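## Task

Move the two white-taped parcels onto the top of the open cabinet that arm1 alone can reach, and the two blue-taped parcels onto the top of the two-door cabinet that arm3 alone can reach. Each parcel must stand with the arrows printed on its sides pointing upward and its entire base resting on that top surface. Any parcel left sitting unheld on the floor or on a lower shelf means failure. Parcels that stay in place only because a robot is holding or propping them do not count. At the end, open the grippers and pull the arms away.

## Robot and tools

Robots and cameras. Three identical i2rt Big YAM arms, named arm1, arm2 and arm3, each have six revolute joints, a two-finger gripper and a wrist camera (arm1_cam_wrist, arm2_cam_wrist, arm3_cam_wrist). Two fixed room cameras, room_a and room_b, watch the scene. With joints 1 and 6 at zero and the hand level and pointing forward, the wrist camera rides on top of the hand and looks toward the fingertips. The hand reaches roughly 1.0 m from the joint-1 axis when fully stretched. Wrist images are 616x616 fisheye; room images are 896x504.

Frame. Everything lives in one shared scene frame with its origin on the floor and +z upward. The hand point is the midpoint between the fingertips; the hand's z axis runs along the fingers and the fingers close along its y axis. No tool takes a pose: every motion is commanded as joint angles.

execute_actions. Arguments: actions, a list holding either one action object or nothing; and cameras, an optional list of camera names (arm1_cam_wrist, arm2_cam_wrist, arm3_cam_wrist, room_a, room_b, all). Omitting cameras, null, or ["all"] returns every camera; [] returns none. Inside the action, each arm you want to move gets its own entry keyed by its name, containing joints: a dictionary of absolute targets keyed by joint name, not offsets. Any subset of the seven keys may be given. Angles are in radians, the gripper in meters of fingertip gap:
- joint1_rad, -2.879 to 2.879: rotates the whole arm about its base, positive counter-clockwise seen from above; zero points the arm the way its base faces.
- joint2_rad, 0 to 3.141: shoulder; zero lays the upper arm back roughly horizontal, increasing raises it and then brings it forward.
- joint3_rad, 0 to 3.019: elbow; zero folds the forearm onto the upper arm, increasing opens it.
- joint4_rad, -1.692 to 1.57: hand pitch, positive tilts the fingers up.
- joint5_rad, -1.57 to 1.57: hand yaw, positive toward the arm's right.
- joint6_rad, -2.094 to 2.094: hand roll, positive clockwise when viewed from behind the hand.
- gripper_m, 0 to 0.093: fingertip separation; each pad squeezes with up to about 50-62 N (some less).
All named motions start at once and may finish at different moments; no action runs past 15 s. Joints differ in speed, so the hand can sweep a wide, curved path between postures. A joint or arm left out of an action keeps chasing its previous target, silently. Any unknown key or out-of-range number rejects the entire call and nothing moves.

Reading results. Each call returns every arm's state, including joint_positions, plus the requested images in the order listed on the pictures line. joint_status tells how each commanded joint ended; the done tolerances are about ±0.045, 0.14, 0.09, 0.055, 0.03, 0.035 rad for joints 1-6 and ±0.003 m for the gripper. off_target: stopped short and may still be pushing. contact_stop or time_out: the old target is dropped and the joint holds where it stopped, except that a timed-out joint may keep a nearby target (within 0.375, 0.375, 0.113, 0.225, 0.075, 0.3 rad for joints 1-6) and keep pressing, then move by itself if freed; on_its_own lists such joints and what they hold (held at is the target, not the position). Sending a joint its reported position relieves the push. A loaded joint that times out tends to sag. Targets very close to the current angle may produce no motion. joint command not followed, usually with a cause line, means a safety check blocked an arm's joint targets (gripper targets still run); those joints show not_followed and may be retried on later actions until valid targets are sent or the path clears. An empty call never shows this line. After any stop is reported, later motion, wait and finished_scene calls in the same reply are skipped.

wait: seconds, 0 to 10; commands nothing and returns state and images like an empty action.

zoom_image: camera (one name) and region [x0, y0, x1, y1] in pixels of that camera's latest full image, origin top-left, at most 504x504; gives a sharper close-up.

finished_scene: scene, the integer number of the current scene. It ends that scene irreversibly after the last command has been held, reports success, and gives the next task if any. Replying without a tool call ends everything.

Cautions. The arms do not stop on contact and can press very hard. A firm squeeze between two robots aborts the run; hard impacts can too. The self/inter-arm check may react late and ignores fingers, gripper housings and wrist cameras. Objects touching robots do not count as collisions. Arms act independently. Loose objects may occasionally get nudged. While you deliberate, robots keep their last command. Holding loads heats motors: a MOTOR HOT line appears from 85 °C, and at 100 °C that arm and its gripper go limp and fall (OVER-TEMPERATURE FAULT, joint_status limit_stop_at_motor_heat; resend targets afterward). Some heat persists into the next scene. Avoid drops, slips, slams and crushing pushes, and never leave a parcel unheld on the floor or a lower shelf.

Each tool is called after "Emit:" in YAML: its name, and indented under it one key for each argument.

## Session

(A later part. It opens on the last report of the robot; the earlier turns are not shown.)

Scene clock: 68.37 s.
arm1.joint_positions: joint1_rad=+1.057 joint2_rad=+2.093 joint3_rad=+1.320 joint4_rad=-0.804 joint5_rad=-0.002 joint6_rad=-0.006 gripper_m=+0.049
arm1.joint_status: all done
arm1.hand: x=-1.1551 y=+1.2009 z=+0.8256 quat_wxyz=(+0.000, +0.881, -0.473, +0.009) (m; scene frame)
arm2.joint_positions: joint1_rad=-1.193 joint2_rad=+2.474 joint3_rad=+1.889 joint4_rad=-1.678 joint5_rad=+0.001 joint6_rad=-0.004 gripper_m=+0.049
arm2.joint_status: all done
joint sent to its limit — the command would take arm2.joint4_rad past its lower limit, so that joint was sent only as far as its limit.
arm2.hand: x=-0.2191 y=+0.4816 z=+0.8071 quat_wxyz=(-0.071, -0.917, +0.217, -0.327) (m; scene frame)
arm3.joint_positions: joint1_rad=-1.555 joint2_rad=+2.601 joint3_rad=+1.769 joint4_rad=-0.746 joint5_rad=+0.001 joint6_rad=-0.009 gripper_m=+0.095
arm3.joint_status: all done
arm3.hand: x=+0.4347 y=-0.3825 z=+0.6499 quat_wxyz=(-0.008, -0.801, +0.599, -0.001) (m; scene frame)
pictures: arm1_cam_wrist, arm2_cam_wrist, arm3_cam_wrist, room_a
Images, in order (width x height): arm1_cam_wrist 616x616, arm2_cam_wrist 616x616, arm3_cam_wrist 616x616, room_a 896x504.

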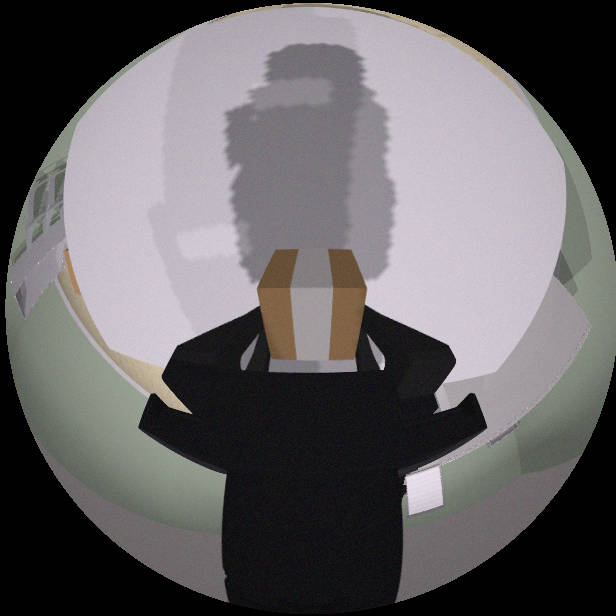

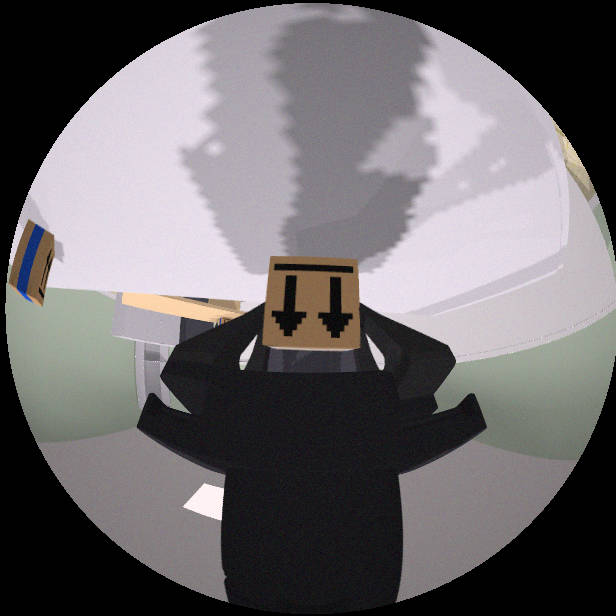

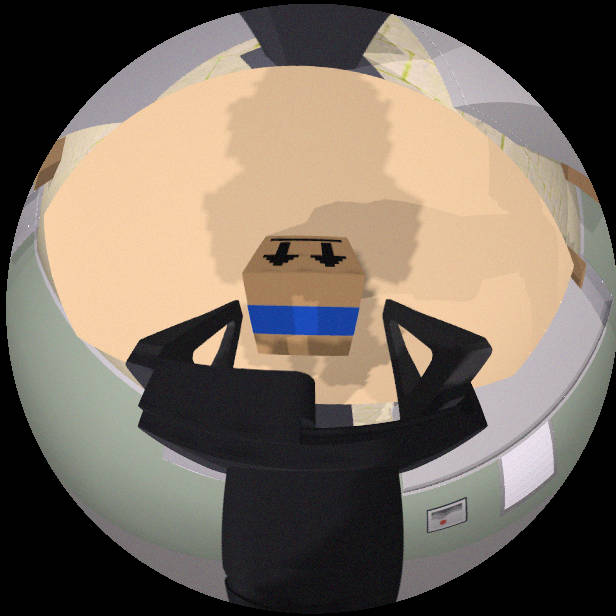

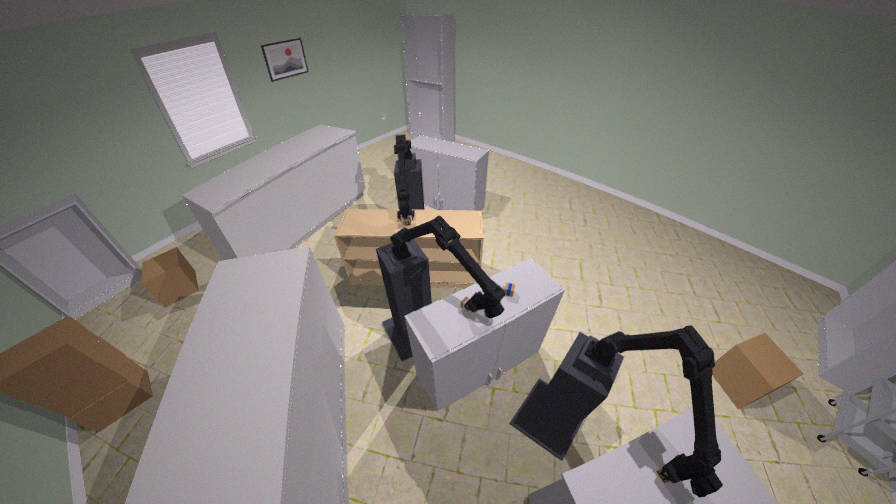

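Emit:
execute_actions:
  actions:
    - {"arm1":{"joints":{"joint3_rad":1.29,"joint4_rad":-0.76}},"arm2":{"joints":{"joint3_rad":1.865,"joint4_rad":-1.65}},"arm3":{"joints":{"gripper_m":0.035}}}
  cameras: []

Emit:
execute_actions:
  actions:
    - {"arm1":{"joints":{"gripper_m":0.093}},"arm2":{"joints":{"gripper_m":0.093}},"arm3":{"joints":{"joint2_rad":2.2,"joint4_rad":-1.1}}}
  cameras: ["arm1_cam_wrist","arm2_cam_wrist","arm3_cam_wrist"]

Scene clock: 70.60 s.
arm1.joint_positions: joint1_rad=+1.057 joint2_rad=+2.093 joint3_rad=+1.296 joint4_rad=-0.775 joint5_rad=-0.002 joint6_rad=-0.006 gripper_m=+0.049
arm1.joint_status: all done
arm1.hand: x=-1.1520 y=+1.1964 z=+0.8192 quat_wxyz=(-0.001, +0.881, -0.473, +0.007) (m; scene frame)
arm2.joint_positions: joint1_rad=-1.193 joint2_rad=+2.472 joint3_rad=+1.860 joint4_rad=-1.658 joint5_rad=+0.001 joint6_rad=-0.004 gripper_m=+0.049
arm2.joint_status: all done
arm2.hand: x=-0.2125 y=+0.4784 z=+0.8001 quat_wxyz=(-0.072, -0.916, +0.217, -0.330) (m; scene frame)
arm3.joint_positions: joint1_rad=-1.555 joint2_rad=+2.601 joint3_rad=+1.769 joint4_rad=-0.746 joint5_rad=+0.001 joint6_rad=-0.009 gripper_m=+0.053
arm3.joint_status: gripper_m off_target (ended at +0.053, target +0.035)
arm3.hand: x=+0.4346 y=-0.3825 z=+0.6499 quat_wxyz=(-0.009, -0.801, +0.599, +0.000) (m; scene frame)
pictures: none
No camera images: the call's "cameras" was empty. Leave "cameras" out to get every camera's image.

Scene clock: 72.23 s.
arm1.joint_positions: joint1_rad=+1.057 joint2_rad=+2.093 joint3_rad=+1.296 joint4_rad=-0.775 joint5_rad=-0.002 joint6_rad=-0.006 gripper_m=+0.093
arm1.joint_status: all done
arm1.hand: x=-1.1520 y=+1.1964 z=+0.8192 quat_wxyz=(-0.001, +0.881, -0.473, +0.007) (m; scene frame)
arm2.joint_positions: joint1_rad=-1.193 joint2_rad=+2.472 joint3_rad=+1.860 joint4_rad=-1.658 joint5_rad=+0.001 joint6_rad=-0.004 gripper_m=+0.093
arm2.joint_status: all done
arm2.hand: x=-0.2125 y=+0.4784 z=+0.8001 quat_wxyz=(-0.072, -0.916, +0.217, -0.330) (m; scene frame)
arm3.joint_positions: joint1_rad=-1.555 joint2_rad=+2.204 joint3_rad=+1.775 joint4_rad=-1.090 joint5_rad=+0.001 joint6_rad=-0.009 gripper_m=+0.053
arm3.joint_status: all done
arm3.hand: x=+0.4312 y=-0.3574 z=+0.9023 quat_wxyz=(+0.009, -0.801, +0.599, +0.023) (m; scene frame)
pictures: arm1_cam_wrist, arm2_cam_wrist, arm3_cam_wrist
Images, in order (width x height): arm1_cam_wrist 616x616, arm2_cam_wrist 616x616, arm3_cam_wrist 616x616.

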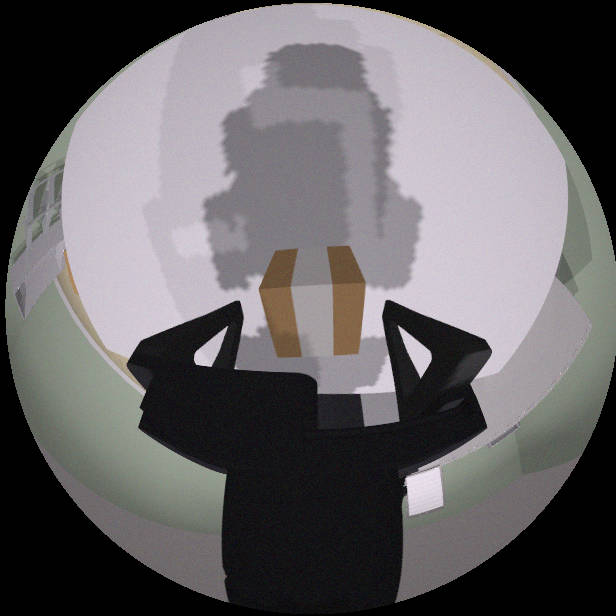

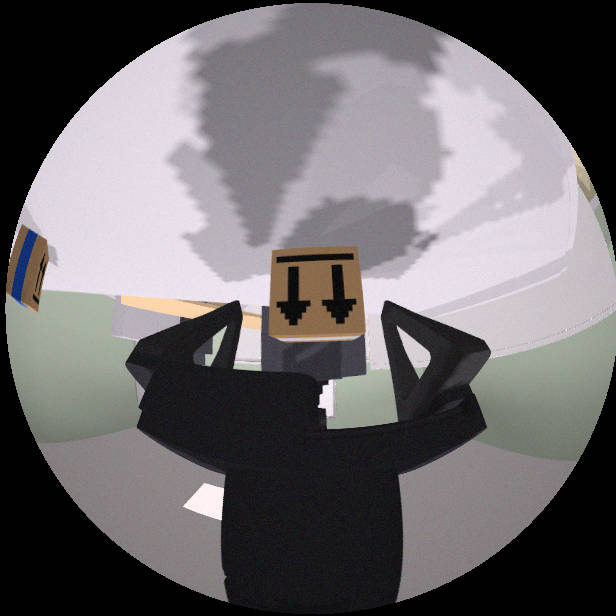

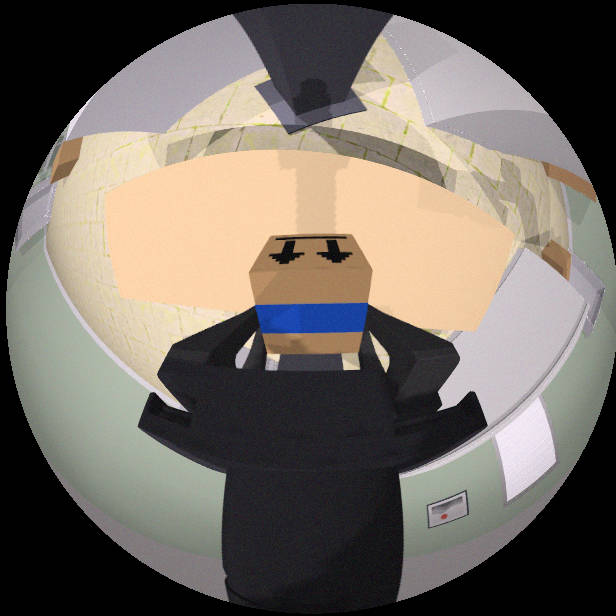

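Emit:
execute_actions:
  actions:
    - {"arm1":{"joints":{"joint2_rad":1.85}},"arm2":{"joints":{"joint2_rad":2.1}},"arm3":{"joints":{"joint1_rad":0.0,"joint2_rad":1.97,"joint3_rad":1.69,"joint4_rad":-1.25}}}
  cameras: []

Emit:
execute_actions:
  actions:
    - {"arm1":{"joints":{"joint1_rad":-0.4}},"arm2":{"joints":{"joint1_rad":-0.845,"joint2_rad":1.95,"joint3_rad":1.4,"joint4_rad":0.2}},"arm3":{"joints":{"joint1_rad":0.9}}}
  cameras: ["arm3_cam_wrist","room_b"]

Scene clock: 78.13 s.
arm1.joint_positions: joint1_rad=+1.057 joint2_rad=+1.823 joint3_rad=+1.286 joint4_rad=-0.771 joint5_rad=-0.002 joint6_rad=-0.006 gripper_m=+0.093
arm1.joint_status: all done
arm1.hand: x=-1.1749 y=+1.2287 z=+0.9610 quat_wxyz=(-0.064, +0.874, -0.468, -0.109) (m; scene frame)
arm2.joint_positions: joint1_rad=-1.193 joint2_rad=+2.108 joint3_rad=+1.853 joint4_rad=-1.657 joint5_rad=+0.001 joint6_rad=-0.004 gripper_m=+0.093
arm2.joint_status: all done
arm2.hand: x=-0.2530 y=+0.4961 z=+0.9889 quat_wxyz=(-0.032, -0.960, +0.227, -0.161) (m; scene frame)
arm3.joint_positions: joint1_rad=+0.009 joint2_rad=+1.975 joint3_rad=+1.677 joint4_rad=-1.239 joint5_rad=-0.002 joint6_rad=-0.009 gripper_m=+0.053
arm3.joint_status: all done
arm3.hand: x=+0.0284 y=-1.1542 z=+1.0164 quat_wxyz=(-0.006, -0.990, -0.139, +0.024) (m; scene frame)
pictures: none
No camera images: the call's "cameras" was empty. Leave "cameras" out to get every camera's image.

Scene clock: 80.10 s.
arm1.joint_positions: joint1_rad=-0.404 joint2_rad=+1.824 joint3_rad=+1.286 joint4_rad=-0.766 joint5_rad=+0.002 joint6_rad=-0.006 gripper_m=+0.093
arm1.joint_status: all done
arm1.hand: x=-0.4161 y=+1.1134 z=+0.9713 quat_wxyz=(-0.132, +0.338, -0.931, -0.040) (m; scene frame)
arm2.joint_positions: joint1_rad=-0.848 joint2_rad=+1.967 joint3_rad=+1.378 joint4_rad=+0.179 joint5_rad=-0.001 joint6_rad=-0.004 gripper_m=+0.093
arm2.joint_status: all done
arm2.hand: x=-0.5197 y=+0.3359 z=+1.0376 quat_wxyz=(+0.040, -0.833, +0.044, +0.550) (m; scene frame)
arm3.joint_positions: joint1_rad=+0.902 joint2_rad=+1.975 joint3_rad=+1.677 joint4_rad=-1.239 joint5_rad=-0.003 joint6_rad=-0.009 gripper_m=+0.053
arm3.joint_status: all done
arm3.hand: x=+0.3728 y=-1.5495 z=+1.0151 quat_wxyz=(-0.010, -0.833, -0.553, +0.021) (m; scene frame)
pictures: arm3_cam_wrist, room_b
Images, in order (width x height): arm3_cam_wrist 616x616, room_b 896x504.

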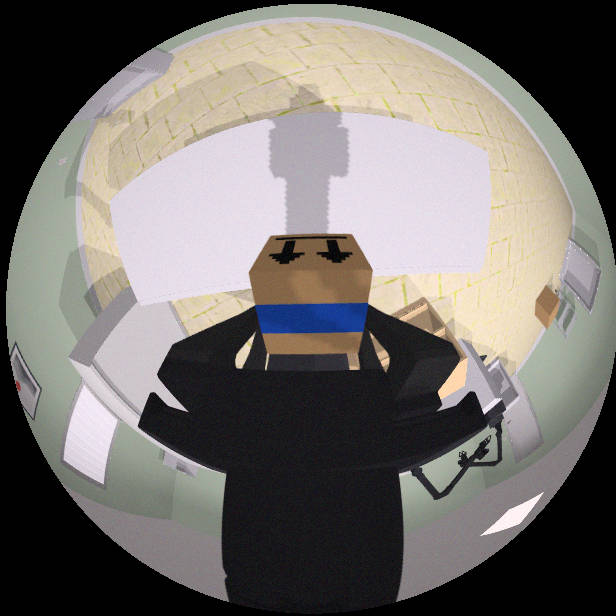

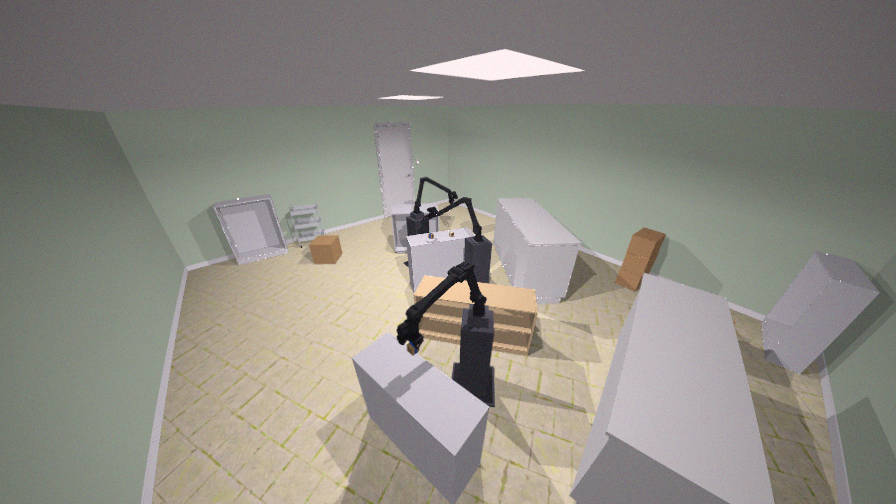

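Emit:
execute_actions:
  actions:
    - {"arm2":{"joints":{"joint2_rad":2.105,"joint3_rad":0.825,"joint4_rad":0.88}},"arm3":{"joints":{"joint1_rad":1.1,"joint2_rad":2.21,"joint3_rad":1.74,"joint4_rad":-1.06}}}
  cameras: ["arm2_cam_wrist","arm3_cam_wrist","room_b"]

Scene clock: 82.57 s.
arm1.joint_positions: joint1_rad=-0.404 joint2_rad=+1.824 joint3_rad=+1.286 joint4_rad=-0.766 joint5_rad=+0.002 joint6_rad=-0.006 gripper_m=+0.093
arm1.joint_status: not commanded
arm1.hand: x=-0.4161 y=+1.1134 z=+0.9713 quat_wxyz=(-0.132, +0.338, -0.931, -0.040) (m; scene frame)
arm2.joint_positions: joint1_rad=-0.848 joint2_rad=+2.115 joint3_rad=+0.823 joint4_rad=+0.861 joint5_rad=-0.001 joint6_rad=-0.004 gripper_m=+0.093
arm2.joint_status: all done
arm2.hand: x=-0.3522 y=+0.3187 z=+0.8426 quat_wxyz=(+0.040, -0.839, +0.045, +0.541) (m; scene frame)
arm3.joint_positions: joint1_rad=+1.097 joint2_rad=+2.242 joint3_rad=+1.706 joint4_rad=-1.071 joint5_rad=-0.002 joint6_rad=-0.009 gripper_m=+0.053
arm3.joint_status: all done
arm3.hand: x=+0.4786 y=-1.6091 z=+0.8639 quat_wxyz=(+0.012, -0.775, -0.632, -0.007) (m; scene frame)
pictures: arm2_cam_wrist, arm3_cam_wrist, room_b
Images, in order (width x height): arm2_cam_wrist 616x616, arm3_cam_wrist 616x616, room_b 896x504.

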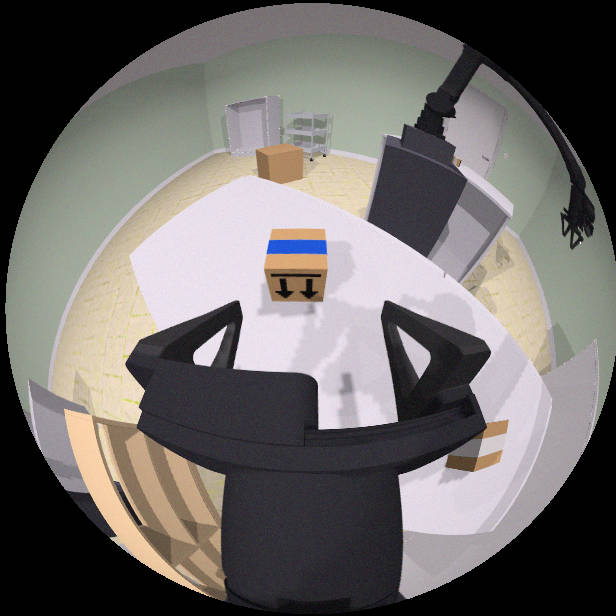

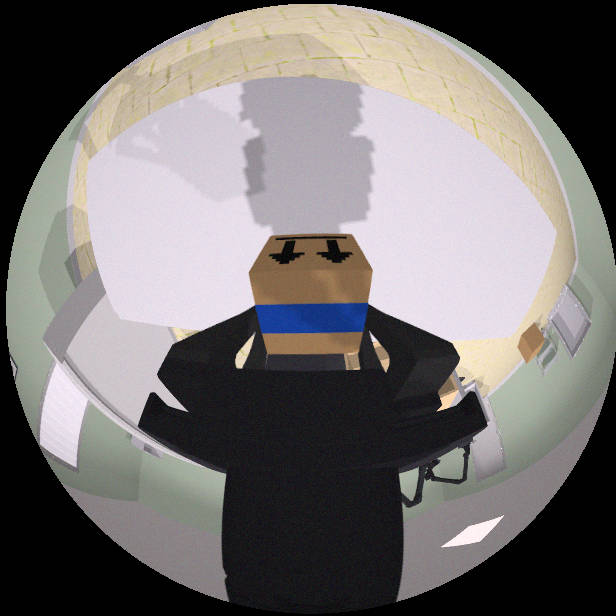

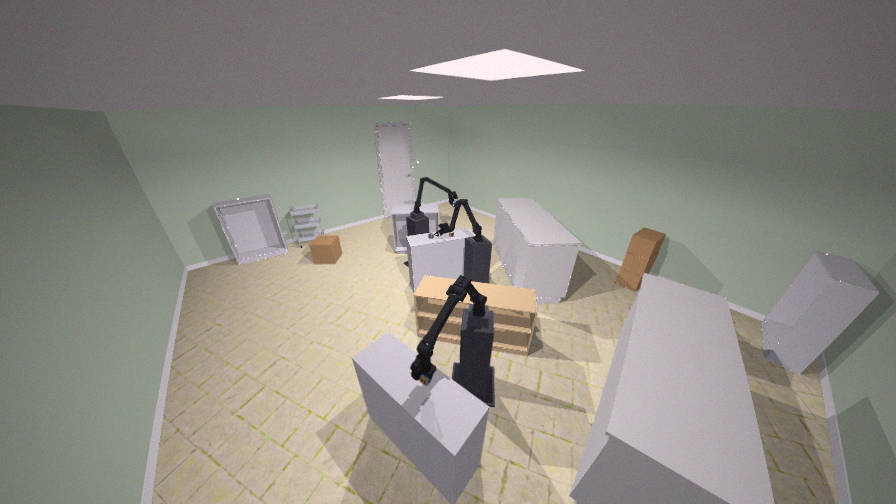

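Emit:
execute_actions:
  actions:
    - {"arm2":{"joints":{"joint1_rad":-0.832,"joint2_rad":2.27,"joint3_rad":1.07,"joint4_rad":0.79}},"arm3":{"joints":{"joint2_rad":2.34,"joint3_rad":1.74,"joint4_rad":-0.93}}}
  cameras: ["arm2_cam_wrist","arm3_cam_wrist"]

Scene clock: 84.90 s.
arm1.joint_positions: joint1_rad=-0.404 joint2_rad=+1.824 joint3_rad=+1.286 joint4_rad=-0.766 joint5_rad=+0.002 joint6_rad=-0.006 gripper_m=+0.093
arm1.joint_status: not commanded
arm1.hand: x=-0.4161 y=+1.1134 z=+0.9713 quat_wxyz=(-0.132, +0.338, -0.931, -0.040) (m; scene frame)
arm2.joint_positions: joint1_rad=-0.841 joint2_rad=+2.282 joint3_rad=+1.046 joint4_rad=+0.797 joint5_rad=-0.001 joint6_rad=-0.004 gripper_m=+0.093
arm2.joint_status: all done
arm2.hand: x=-0.4165 y=+0.3225 z=+0.8012 quat_wxyz=(+0.038, -0.842, +0.042, +0.537) (m; scene frame)
arm3.joint_positions: joint1_rad=+1.097 joint2_rad=+2.342 joint3_rad=+1.707 joint4_rad=-0.941 joint5_rad=+0.000 joint6_rad=-0.009 gripper_m=+0.053
arm3.joint_status: all done
arm3.hand: x=+0.4751 y=-1.6202 z=+0.8024 quat_wxyz=(+0.002, -0.775, -0.632, +0.005) (m; scene frame)
pictures: arm2_cam_wrist, arm3_cam_wrist
Images, in order (width x height): arm2_cam_wrist 616x616, arm3_cam_wrist 616x616.

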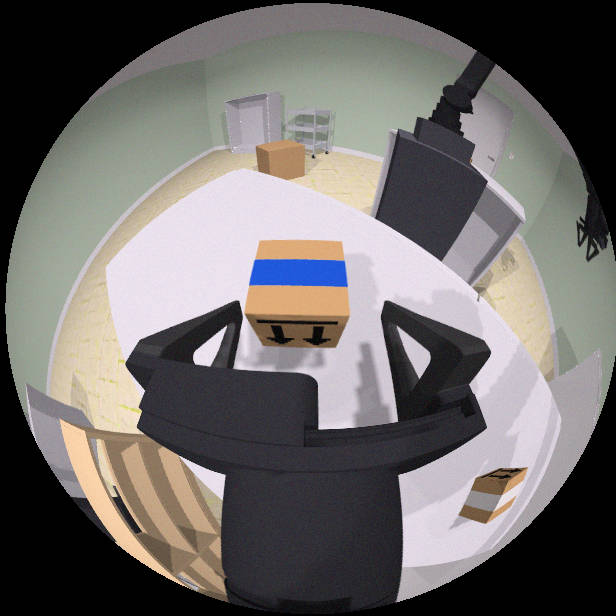

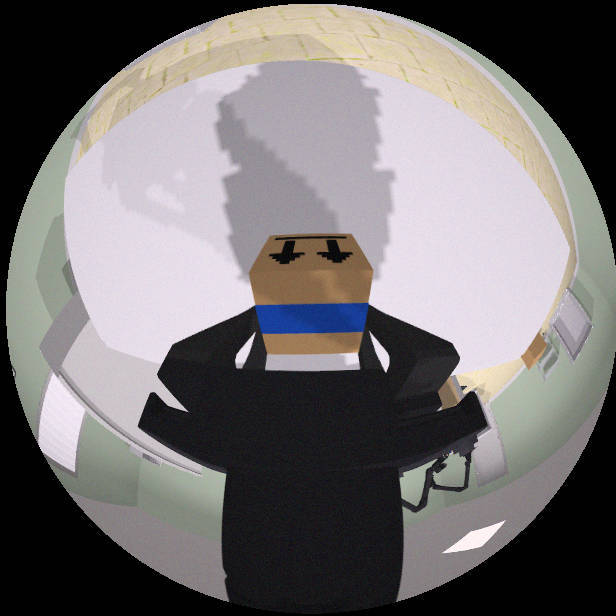

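Emit:
execute_actions:
  actions:
    - {"arm2":{"joints":{"joint1_rad":-0.822,"gripper_m":0.035}},"arm3":{"joints":{"joint2_rad":2.375,"joint4_rad":-0.9}}}
  cameras: ["arm2_cam_wrist","arm3_cam_wrist"]

Scene clock: 86.33 s.
arm1.joint_positions: joint1_rad=-0.404 joint2_rad=+1.824 joint3_rad=+1.286 joint4_rad=-0.766 joint5_rad=+0.002 joint6_rad=-0.006 gripper_m=+0.093
arm1.joint_status: not commanded
arm1.hand: x=-0.4161 y=+1.1134 z=+0.9713 quat_wxyz=(-0.132, +0.338, -0.931, -0.040) (m; scene frame)
arm2.joint_positions: joint1_rad=-0.830 joint2_rad=+2.282 joint3_rad=+1.046 joint4_rad=+0.797 joint5_rad=+0.000 joint6_rad=-0.004 gripper_m=+0.053
arm2.joint_status: gripper_m off_target (ended at +0.053, target +0.035); the others done
arm2.hand: x=-0.4173 y=+0.3152 z=+0.8011 quat_wxyz=(+0.035, -0.842, +0.037, +0.537) (m; scene frame)
arm3.joint_positions: joint1_rad=+1.097 joint2_rad=+2.343 joint3_rad=+1.707 joint4_rad=-0.923 joint5_rad=+0.000 joint6_rad=-0.009 gripper_m=+0.053
arm3.joint_status: all done
arm3.hand: x=+0.4742 y=-1.6244 z=+0.8020 quat_wxyz=(-0.003, -0.775, -0.632, +0.012) (m; scene frame)
pictures: arm2_cam_wrist, arm3_cam_wrist
Images, in order (width x height): arm2_cam_wrist 616x616, arm3_cam_wrist 616x616.

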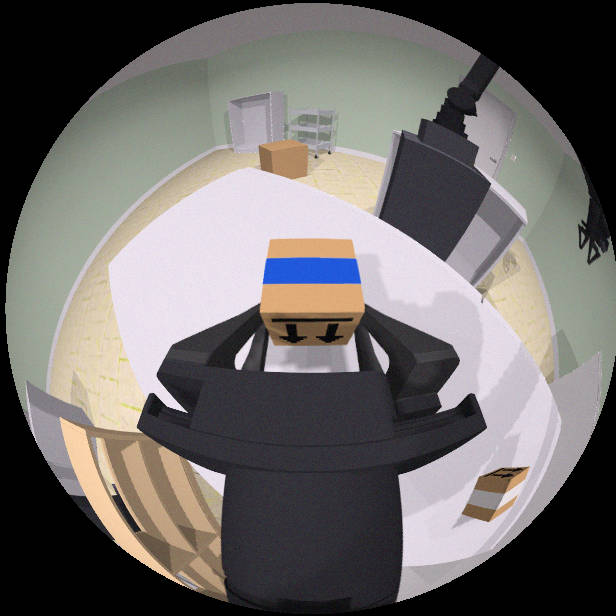

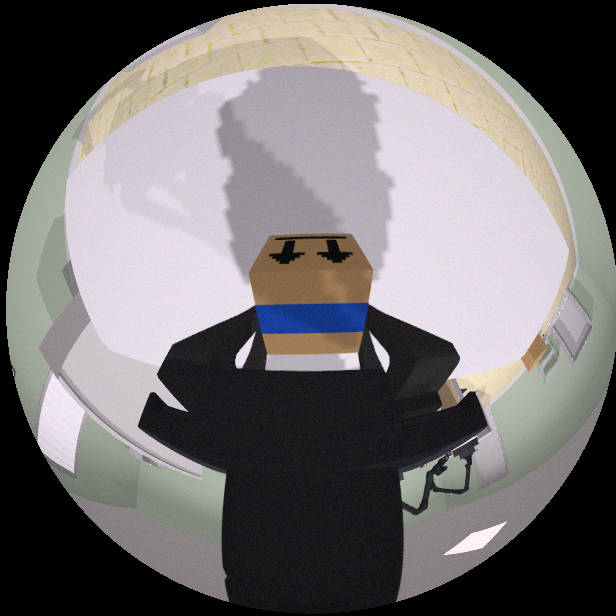

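Emit:
execute_actions:
  actions:
    - {"arm2":{"joints":{"joint2_rad":2.0}},"arm3":{"joints":{"joint3_rad":1.68}}}
  cameras: ["arm2_cam_wrist"]

Scene clock: 88.13 s.
arm1.joint_positions: joint1_rad=-0.404 joint2_rad=+1.824 joint3_rad=+1.286 joint4_rad=-0.766 joint5_rad=+0.002 joint6_rad=-0.006 gripper_m=+0.093
arm1.joint_status: not commanded
arm1.hand: x=-0.4161 y=+1.1134 z=+0.9713 quat_wxyz=(-0.132, +0.338, -0.931, -0.040) (m; scene frame)
arm2.joint_positions: joint1_rad=-0.830 joint2_rad=+2.003 joint3_rad=+1.052 joint4_rad=+0.788 joint5_rad=+0.000 joint6_rad=-0.004 gripper_m=+0.053
arm2.joint_status: all done
arm2.hand: x=-0.4547 y=+0.3161 z=+0.9886 quat_wxyz=(+0.040, -0.760, +0.032, +0.648) (m; scene frame)
arm3.joint_positions: joint1_rad=+1.097 joint2_rad=+2.343 joint3_rad=+1.703 joint4_rad=-0.919 joint5_rad=+0.000 joint6_rad=-0.009 gripper_m=+0.053
arm3.joint_status: all done
arm3.hand: x=+0.4744 y=-1.6234 z=+0.8008 quat_wxyz=(-0.003, -0.775, -0.632, +0.012) (m; scene frame)
pictures: arm2_cam_wrist
Images, in order (width x height): arm2_cam_wrist 616x616.

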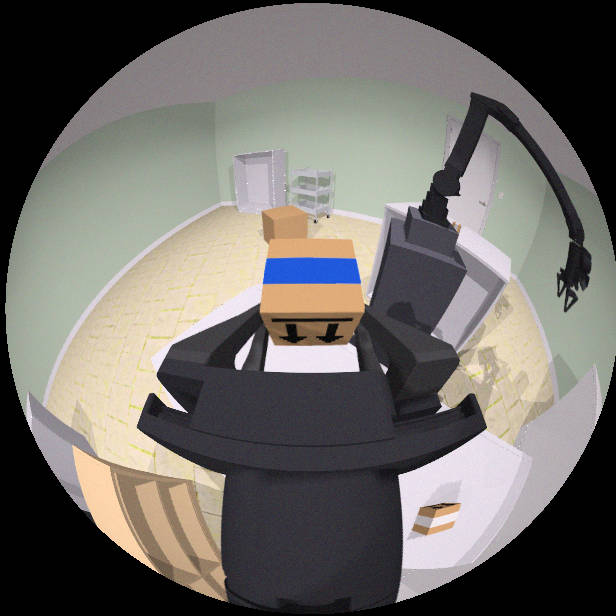

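Emit:
execute_actions:
  actions:
    - {"arm1":{"joints":{"joint1_rad":-1.482,"joint2_rad":2.35,"joint3_rad":2.07,"joint4_rad":-1.26,"joint6_rad":0.07}},"arm2":{"joints":{"joint1_rad":1.13,"joint2_rad":2.58,"joint3_rad":2.33,"joint4_rad":-1.55}},"arm3":{"joints":{"joint2_rad":2.33,"joint3_rad":1.72,"gripper_m":0.093}}}

Scene clock: 91.87 s.
arm1.joint_positions: joint1_rad=-1.479 joint2_rad=+2.347 joint3_rad=+2.041 joint4_rad=-1.247 joint5_rad=+0.001 joint6_rad=+0.064 gripper_m=+0.093
arm1.joint_status: all done
arm1.hand: x=-0.2080 y=+0.4824 z=+0.9200 quat_wxyz=(-0.015, -0.223, -0.975, +0.002) (m; scene frame)
arm2.joint_positions: joint1_rad=+1.127 joint2_rad=+2.582 joint3_rad=+2.305 joint4_rad=-1.538 joint5_rad=-0.001 joint6_rad=-0.005 gripper_m=+0.053
arm2.joint_status: all done
arm2.hand: x=+0.4392 y=-0.4133 z=+0.8093 quat_wxyz=(+0.103, -0.593, -0.794, -0.079) (m; scene frame)
arm3.joint_positions: joint1_rad=+1.097 joint2_rad=+2.342 joint3_rad=+1.703 joint4_rad=-0.912 joint5_rad=+0.000 joint6_rad=-0.009 gripper_m=+0.093
arm3.joint_status: all done
arm3.hand: x=+0.4740 y=-1.6253 z=+0.8013 quat_wxyz=(-0.005, -0.775, -0.632, +0.015) (m; scene frame)
pictures: arm1_cam_wrist, arm2_cam_wrist, arm3_cam_wrist, room_a, room_b
Images, in order (width x height): arm1_cam_wrist 616x616, arm2_cam_wrist 616x616, arm3_cam_wrist 616x616, room_a 896x504, room_b 896x504.

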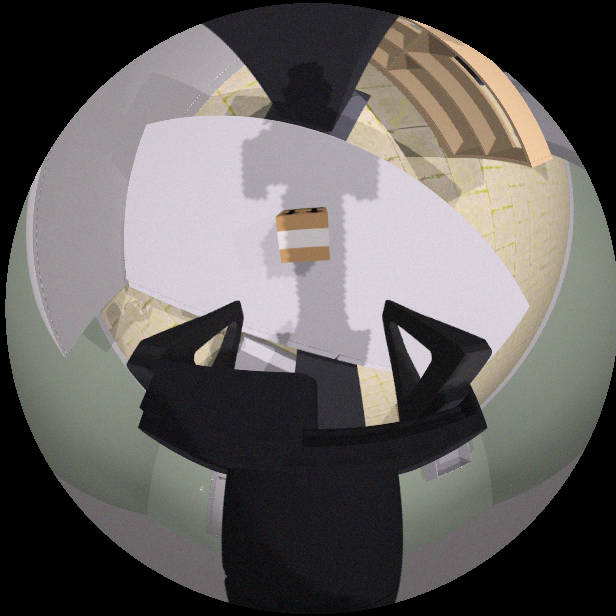

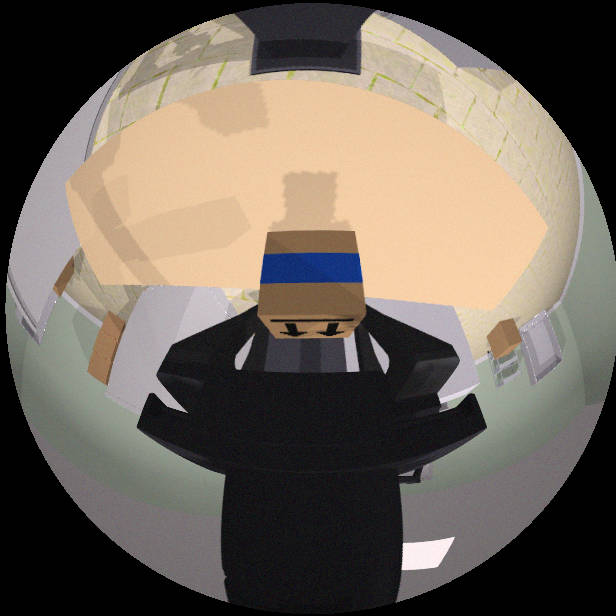

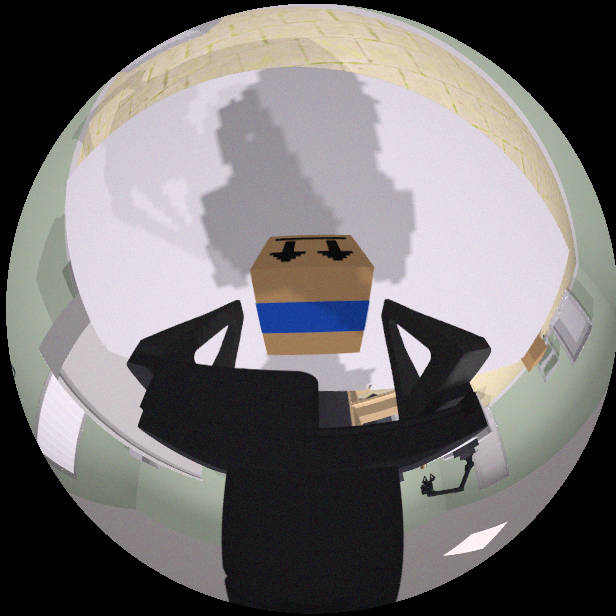

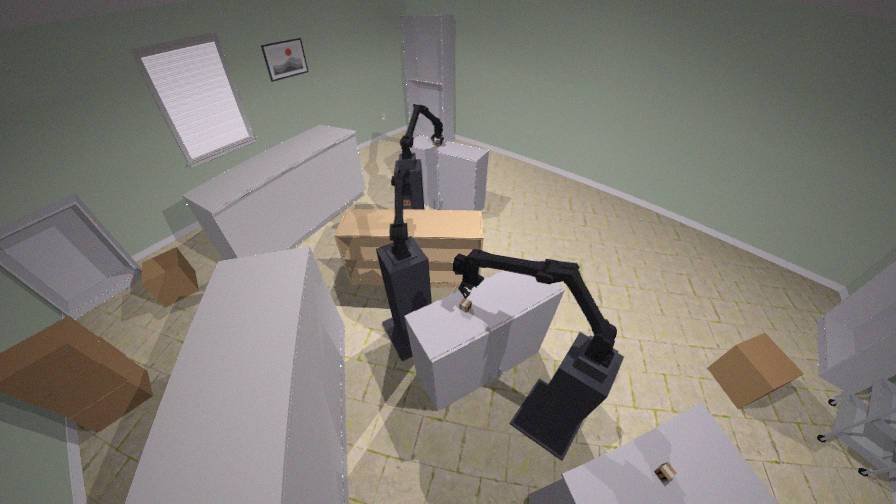

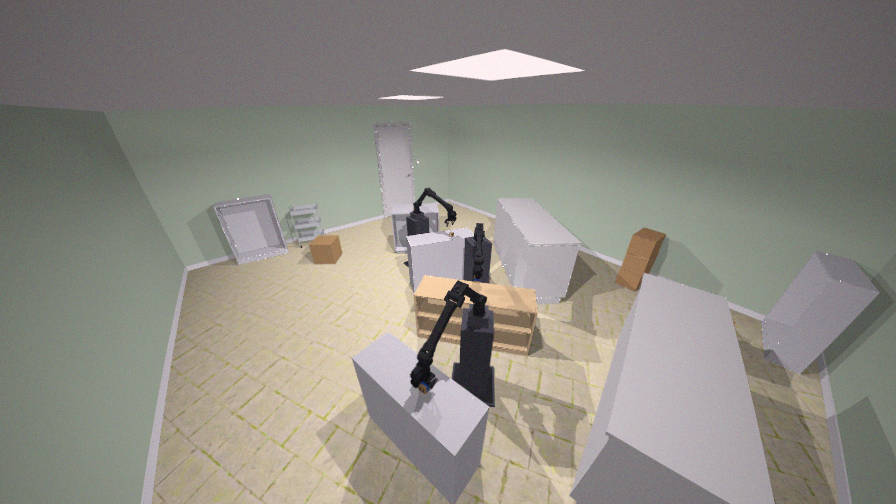

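Emit:
execute_actions:
  actions:
    - {"arm1":{"joints":{"joint1_rad":-1.47,"joint2_rad":2.56,"joint3_rad":2.15,"joint4_rad":-1.13,"joint6_rad":0.02}},"arm2":{"joints":{"joint2_rad":2.835,"joint3_rad":2.43,"joint4_rad":-1.56}},"arm3":{"joints":{"joint2_rad":2.05}}}
  cameras: ["arm1_cam_wrist","arm2_cam_wrist","room_b"]

Emit:
zoom_image:
  camera: "room_b"
  region: [430, 240, 530, 310]

Scene clock: 94.63 s.
arm1.joint_positions: joint1_rad=-1.479 joint2_rad=+2.562 joint3_rad=+2.124 joint4_rad=-1.142 joint5_rad=+0.001 joint6_rad=+0.029 gripper_m=+0.093
arm1.joint_status: all done
arm1.hand: x=-0.1919 y=+0.4763 z=+0.8015 quat_wxyz=(-0.002, -0.206, -0.979, +0.000) (m; scene frame)
arm2.joint_positions: joint1_rad=+1.127 joint2_rad=+2.858 joint3_rad=+2.408 joint4_rad=-1.561 joint5_rad=-0.001 joint6_rad=-0.005 gripper_m=+0.053
arm2.joint_status: all done
arm2.hand: x=+0.4264 y=-0.3695 z=+0.6616 quat_wxyz=(+0.180, -0.583, -0.780, -0.137) (m; scene frame)
arm3.joint_positions: joint1_rad=+1.097 joint2_rad=+2.044 joint3_rad=+1.703 joint4_rad=-0.910 joint5_rad=+0.000 joint6_rad=-0.009 gripper_m=+0.093
arm3.joint_status: all done
arm3.hand: x=+0.4667 y=-1.6690 z=+0.9958 quat_wxyz=(-0.099, -0.764, -0.624, +0.131) (m; scene frame)
pictures: arm1_cam_wrist, arm2_cam_wrist, room_b
Images, in order (width x height): arm1_cam_wrist 616x616, arm2_cam_wrist 616x616, room_b 896x504.

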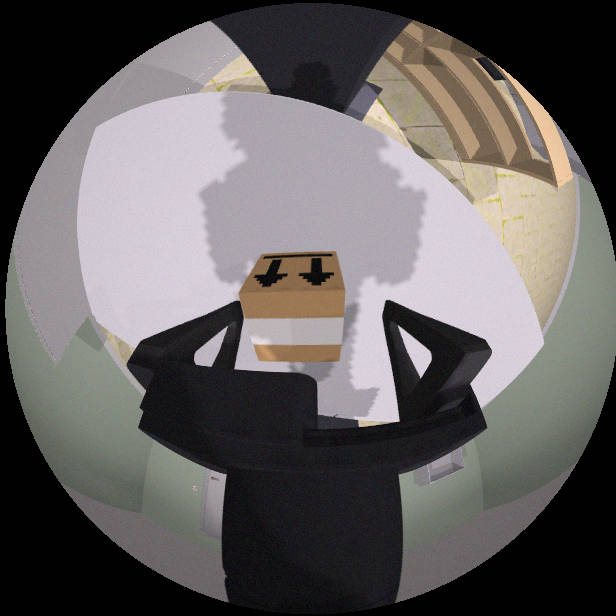

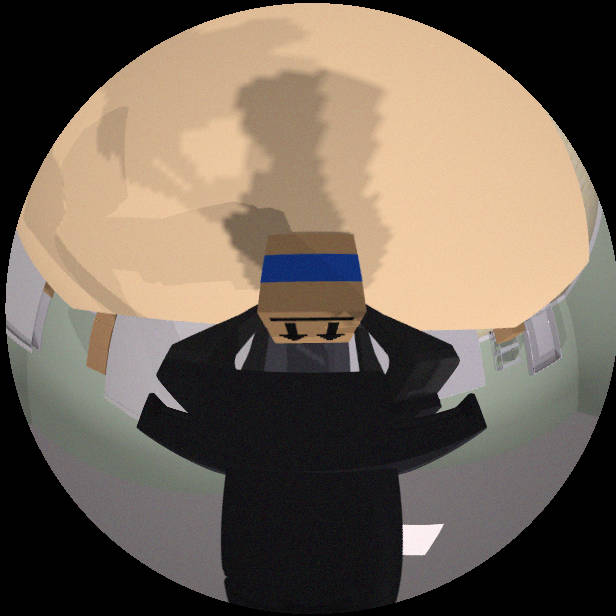

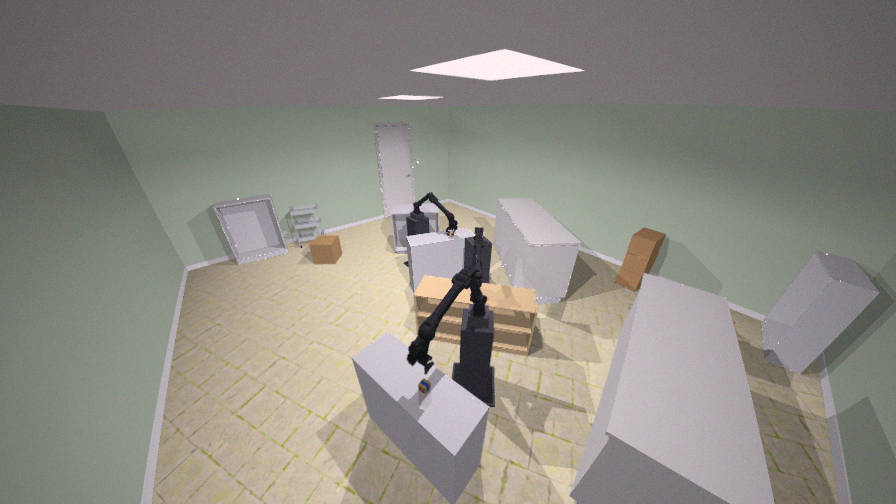

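Region (430, 240, 530, 310) of room_b's 896x504 image, scaled by 5.040, with more detail than that image has; it fills the top 353 rows of this view, and the rest is white.

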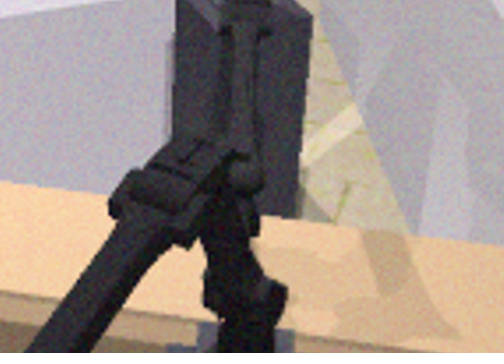

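Emit:
execute_actions:
  actions:
    - {"arm1":{"joints":{"joint1_rad":-1.45,"gripper_m":0.035}},"arm2":{"joints":{"gripper_m":0.093}},"arm3":{"joints":{"joint1_rad":0.0}}}
  cameras: ["arm1_cam_wrist","arm2_cam_wrist"]

Scene clock: 97.00 s.
arm1.joint_positions: joint1_rad=-1.458 joint2_rad=+2.562 joint3_rad=+2.124 joint4_rad=-1.142 joint5_rad=+0.002 joint6_rad=+0.028 gripper_m=+0.049
arm1.joint_status: gripper_m off_target (ended at +0.049, target +0.035); the others done
arm1.hand: x=-0.1864 y=+0.4903 z=+0.8016 quat_wxyz=(-0.002, -0.195, -0.981, +0.000) (m; scene frame)
arm2.joint_positions: joint1_rad=+1.127 joint2_rad=+2.858 joint3_rad=+2.408 joint4_rad=-1.561 joint5_rad=-0.001 joint6_rad=-0.005 gripper_m=+0.093
arm2.joint_status: all done
arm2.hand: x=+0.4264 y=-0.3695 z=+0.6616 quat_wxyz=(+0.180, -0.583, -0.780, -0.137) (m; scene frame)
arm3.joint_positions: joint1_rad=-0.003 joint2_rad=+2.044 joint3_rad=+1.703 joint4_rad=-0.906 joint5_rad=+0.002 joint6_rad=-0.009 gripper_m=+0.093
arm3.joint_status: all done
arm3.hand: x=-0.0572 y=-1.1689 z=+0.9990 quat_wxyz=(-0.022, -0.977, -0.131, +0.167) (m; scene frame)
pictures: arm1_cam_wrist, arm2_cam_wrist
Images, in order (width x height): arm1_cam_wrist 616x616, arm2_cam_wrist 616x616.

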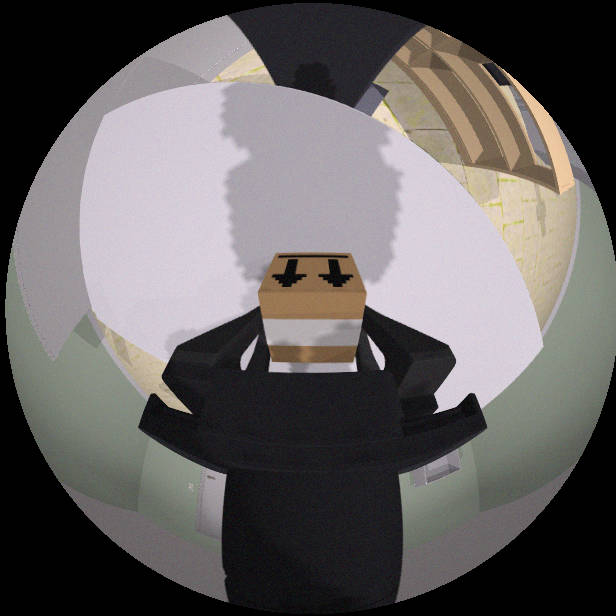

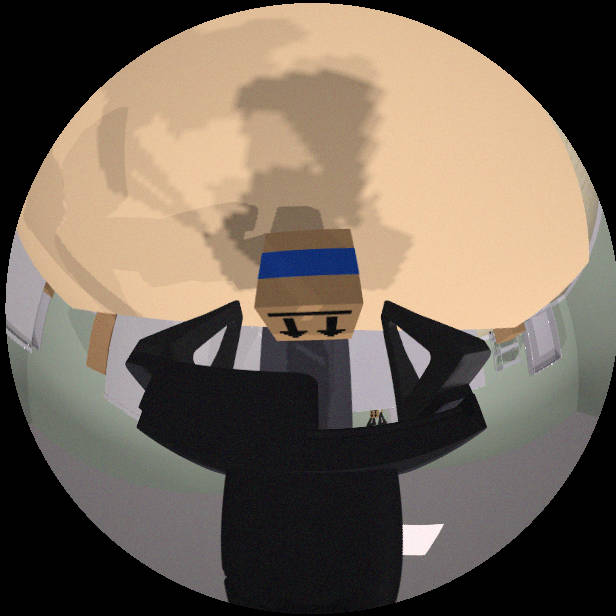

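Emit:
execute_actions:
  actions:
    - {"arm1":{"joints":{"joint2_rad":2.2,"joint3_rad":1.85,"joint4_rad":-1.2}},"arm2":{"joints":{"joint2_rad":1.9}},"arm3":{"joints":{"joint1_rad":-0.4,"joint4_rad":-1.45}}}
  cameras: []

Emit:
execute_actions:
  actions:
    - {"arm1":{"joints":{"joint1_rad":0.75,"joint2_rad":1.92,"joint3_rad":1.38,"joint4_rad":-1.02}},"arm2":{"joints":{"joint2_rad":0.9,"joint3_rad":1.6}},"arm3":{"joints":{"joint1_rad":-1.55,"joint2_rad":2.68,"joint3_rad":2.28,"joint4_rad":-1.46}}}
  cameras: ["arm1_cam_wrist","arm3_cam_wrist","room_a"]

Scene clock: 100.93 s.
arm1.joint_positions: joint1_rad=-1.458 joint2_rad=+2.173 joint3_rad=+1.856 joint4_rad=-1.191 joint5_rad=+0.002 joint6_rad=+0.028 gripper_m=+0.049
arm1.joint_status: all done
arm1.hand: x=-0.2345 y=+0.5081 z=+0.9670 quat_wxyz=(-0.037, -0.195, -0.980, +0.006) (m; scene frame)
arm2.joint_positions: joint1_rad=+1.127 joint2_rad=+1.916 joint3_rad=+2.411 joint4_rad=-1.560 joint5_rad=-0.001 joint6_rad=-0.005 gripper_m=+0.093
arm2.joint_status: all done
arm2.hand: x=+0.4363 y=-0.4045 z=+1.3088 quat_wxyz=(-0.194, -0.581, -0.777, +0.146) (m; scene frame)
arm3.joint_positions: joint1_rad=-0.392 joint2_rad=+2.044 joint3_rad=+1.703 joint4_rad=-1.438 joint5_rad=+0.002 joint6_rad=-0.009 gripper_m=+0.093
arm3.joint_status: all done
arm3.hand: x=+0.0537 y=-0.9185 z=+0.9883 quat_wxyz=(-0.010, -0.993, +0.060, -0.098) (m; scene frame)
pictures: none
No camera images: the call's "cameras" was empty. Leave "cameras" out to get every camera's image.

Scene clock: 103.10 s.
arm1.joint_positions: joint1_rad=+0.757 joint2_rad=+1.919 joint3_rad=+1.389 joint4_rad=-1.023 joint5_rad=-0.002 joint6_rad=+0.027 gripper_m=+0.049
arm1.joint_status: all done
arm1.hand: x=-1.0116 y=+1.2755 z=+0.9399 quat_wxyz=(-0.008, +0.791, -0.612, -0.002) (m; scene frame)
arm2.joint_positions: joint1_rad=+1.127 joint2_rad=+0.902 joint3_rad=+1.594 joint4_rad=-1.559 joint5_rad=-0.001 joint6_rad=-0.005 gripper_m=+0.093
arm2.joint_status: all done
arm2.hand: x=+0.3318 y=-0.0453 z=+1.4107 quat_wxyz=(-0.269, -0.563, -0.754, +0.203) (m; scene frame)
arm3.joint_positions: joint1_rad=-1.543 joint2_rad=+2.702 joint3_rad=+2.232 joint4_rad=-1.454 joint5_rad=+0.001 joint6_rad=-0.008 gripper_m=+0.093
arm3.joint_status: all done
arm3.hand: x=+0.4251 y=-0.3724 z=+0.7376 quat_wxyz=(-0.112, -0.792, +0.584, -0.138) (m; scene frame)
pictures: arm1_cam_wrist, arm3_cam_wrist, room_a
Images, in order (width x height): arm1_cam_wrist 616x616, arm3_cam_wrist 616x616, room_a 896x504.

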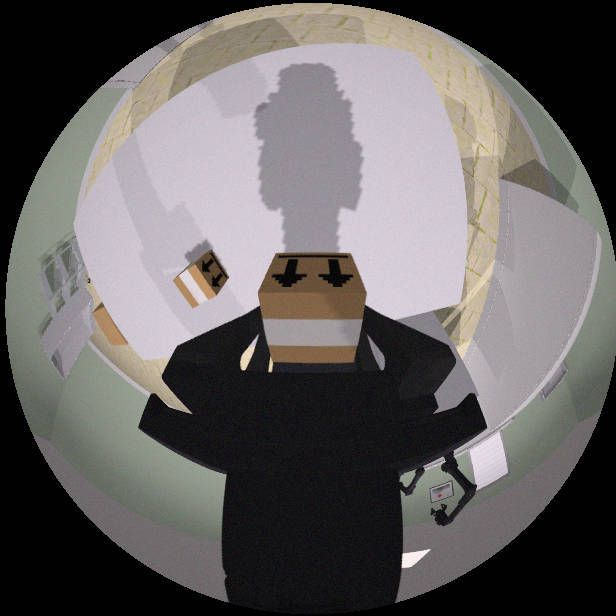

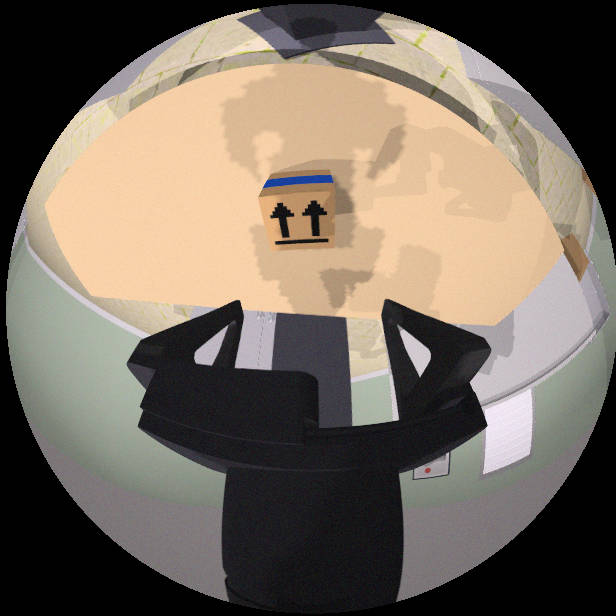

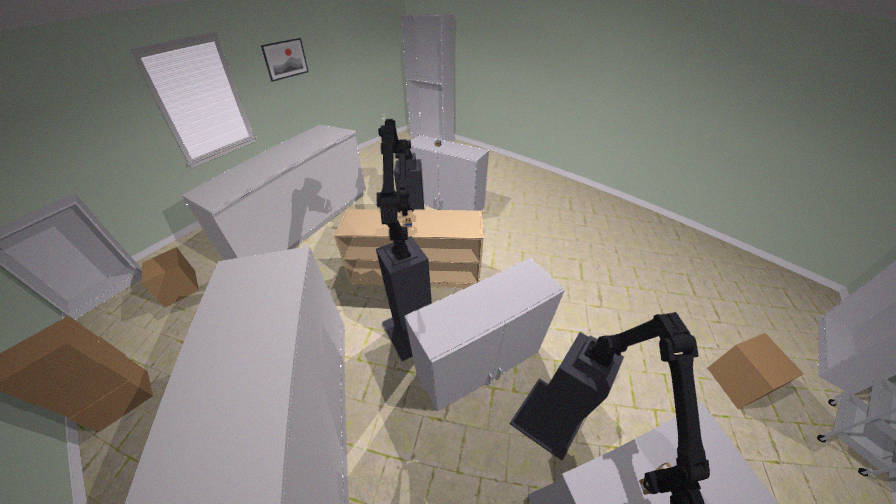

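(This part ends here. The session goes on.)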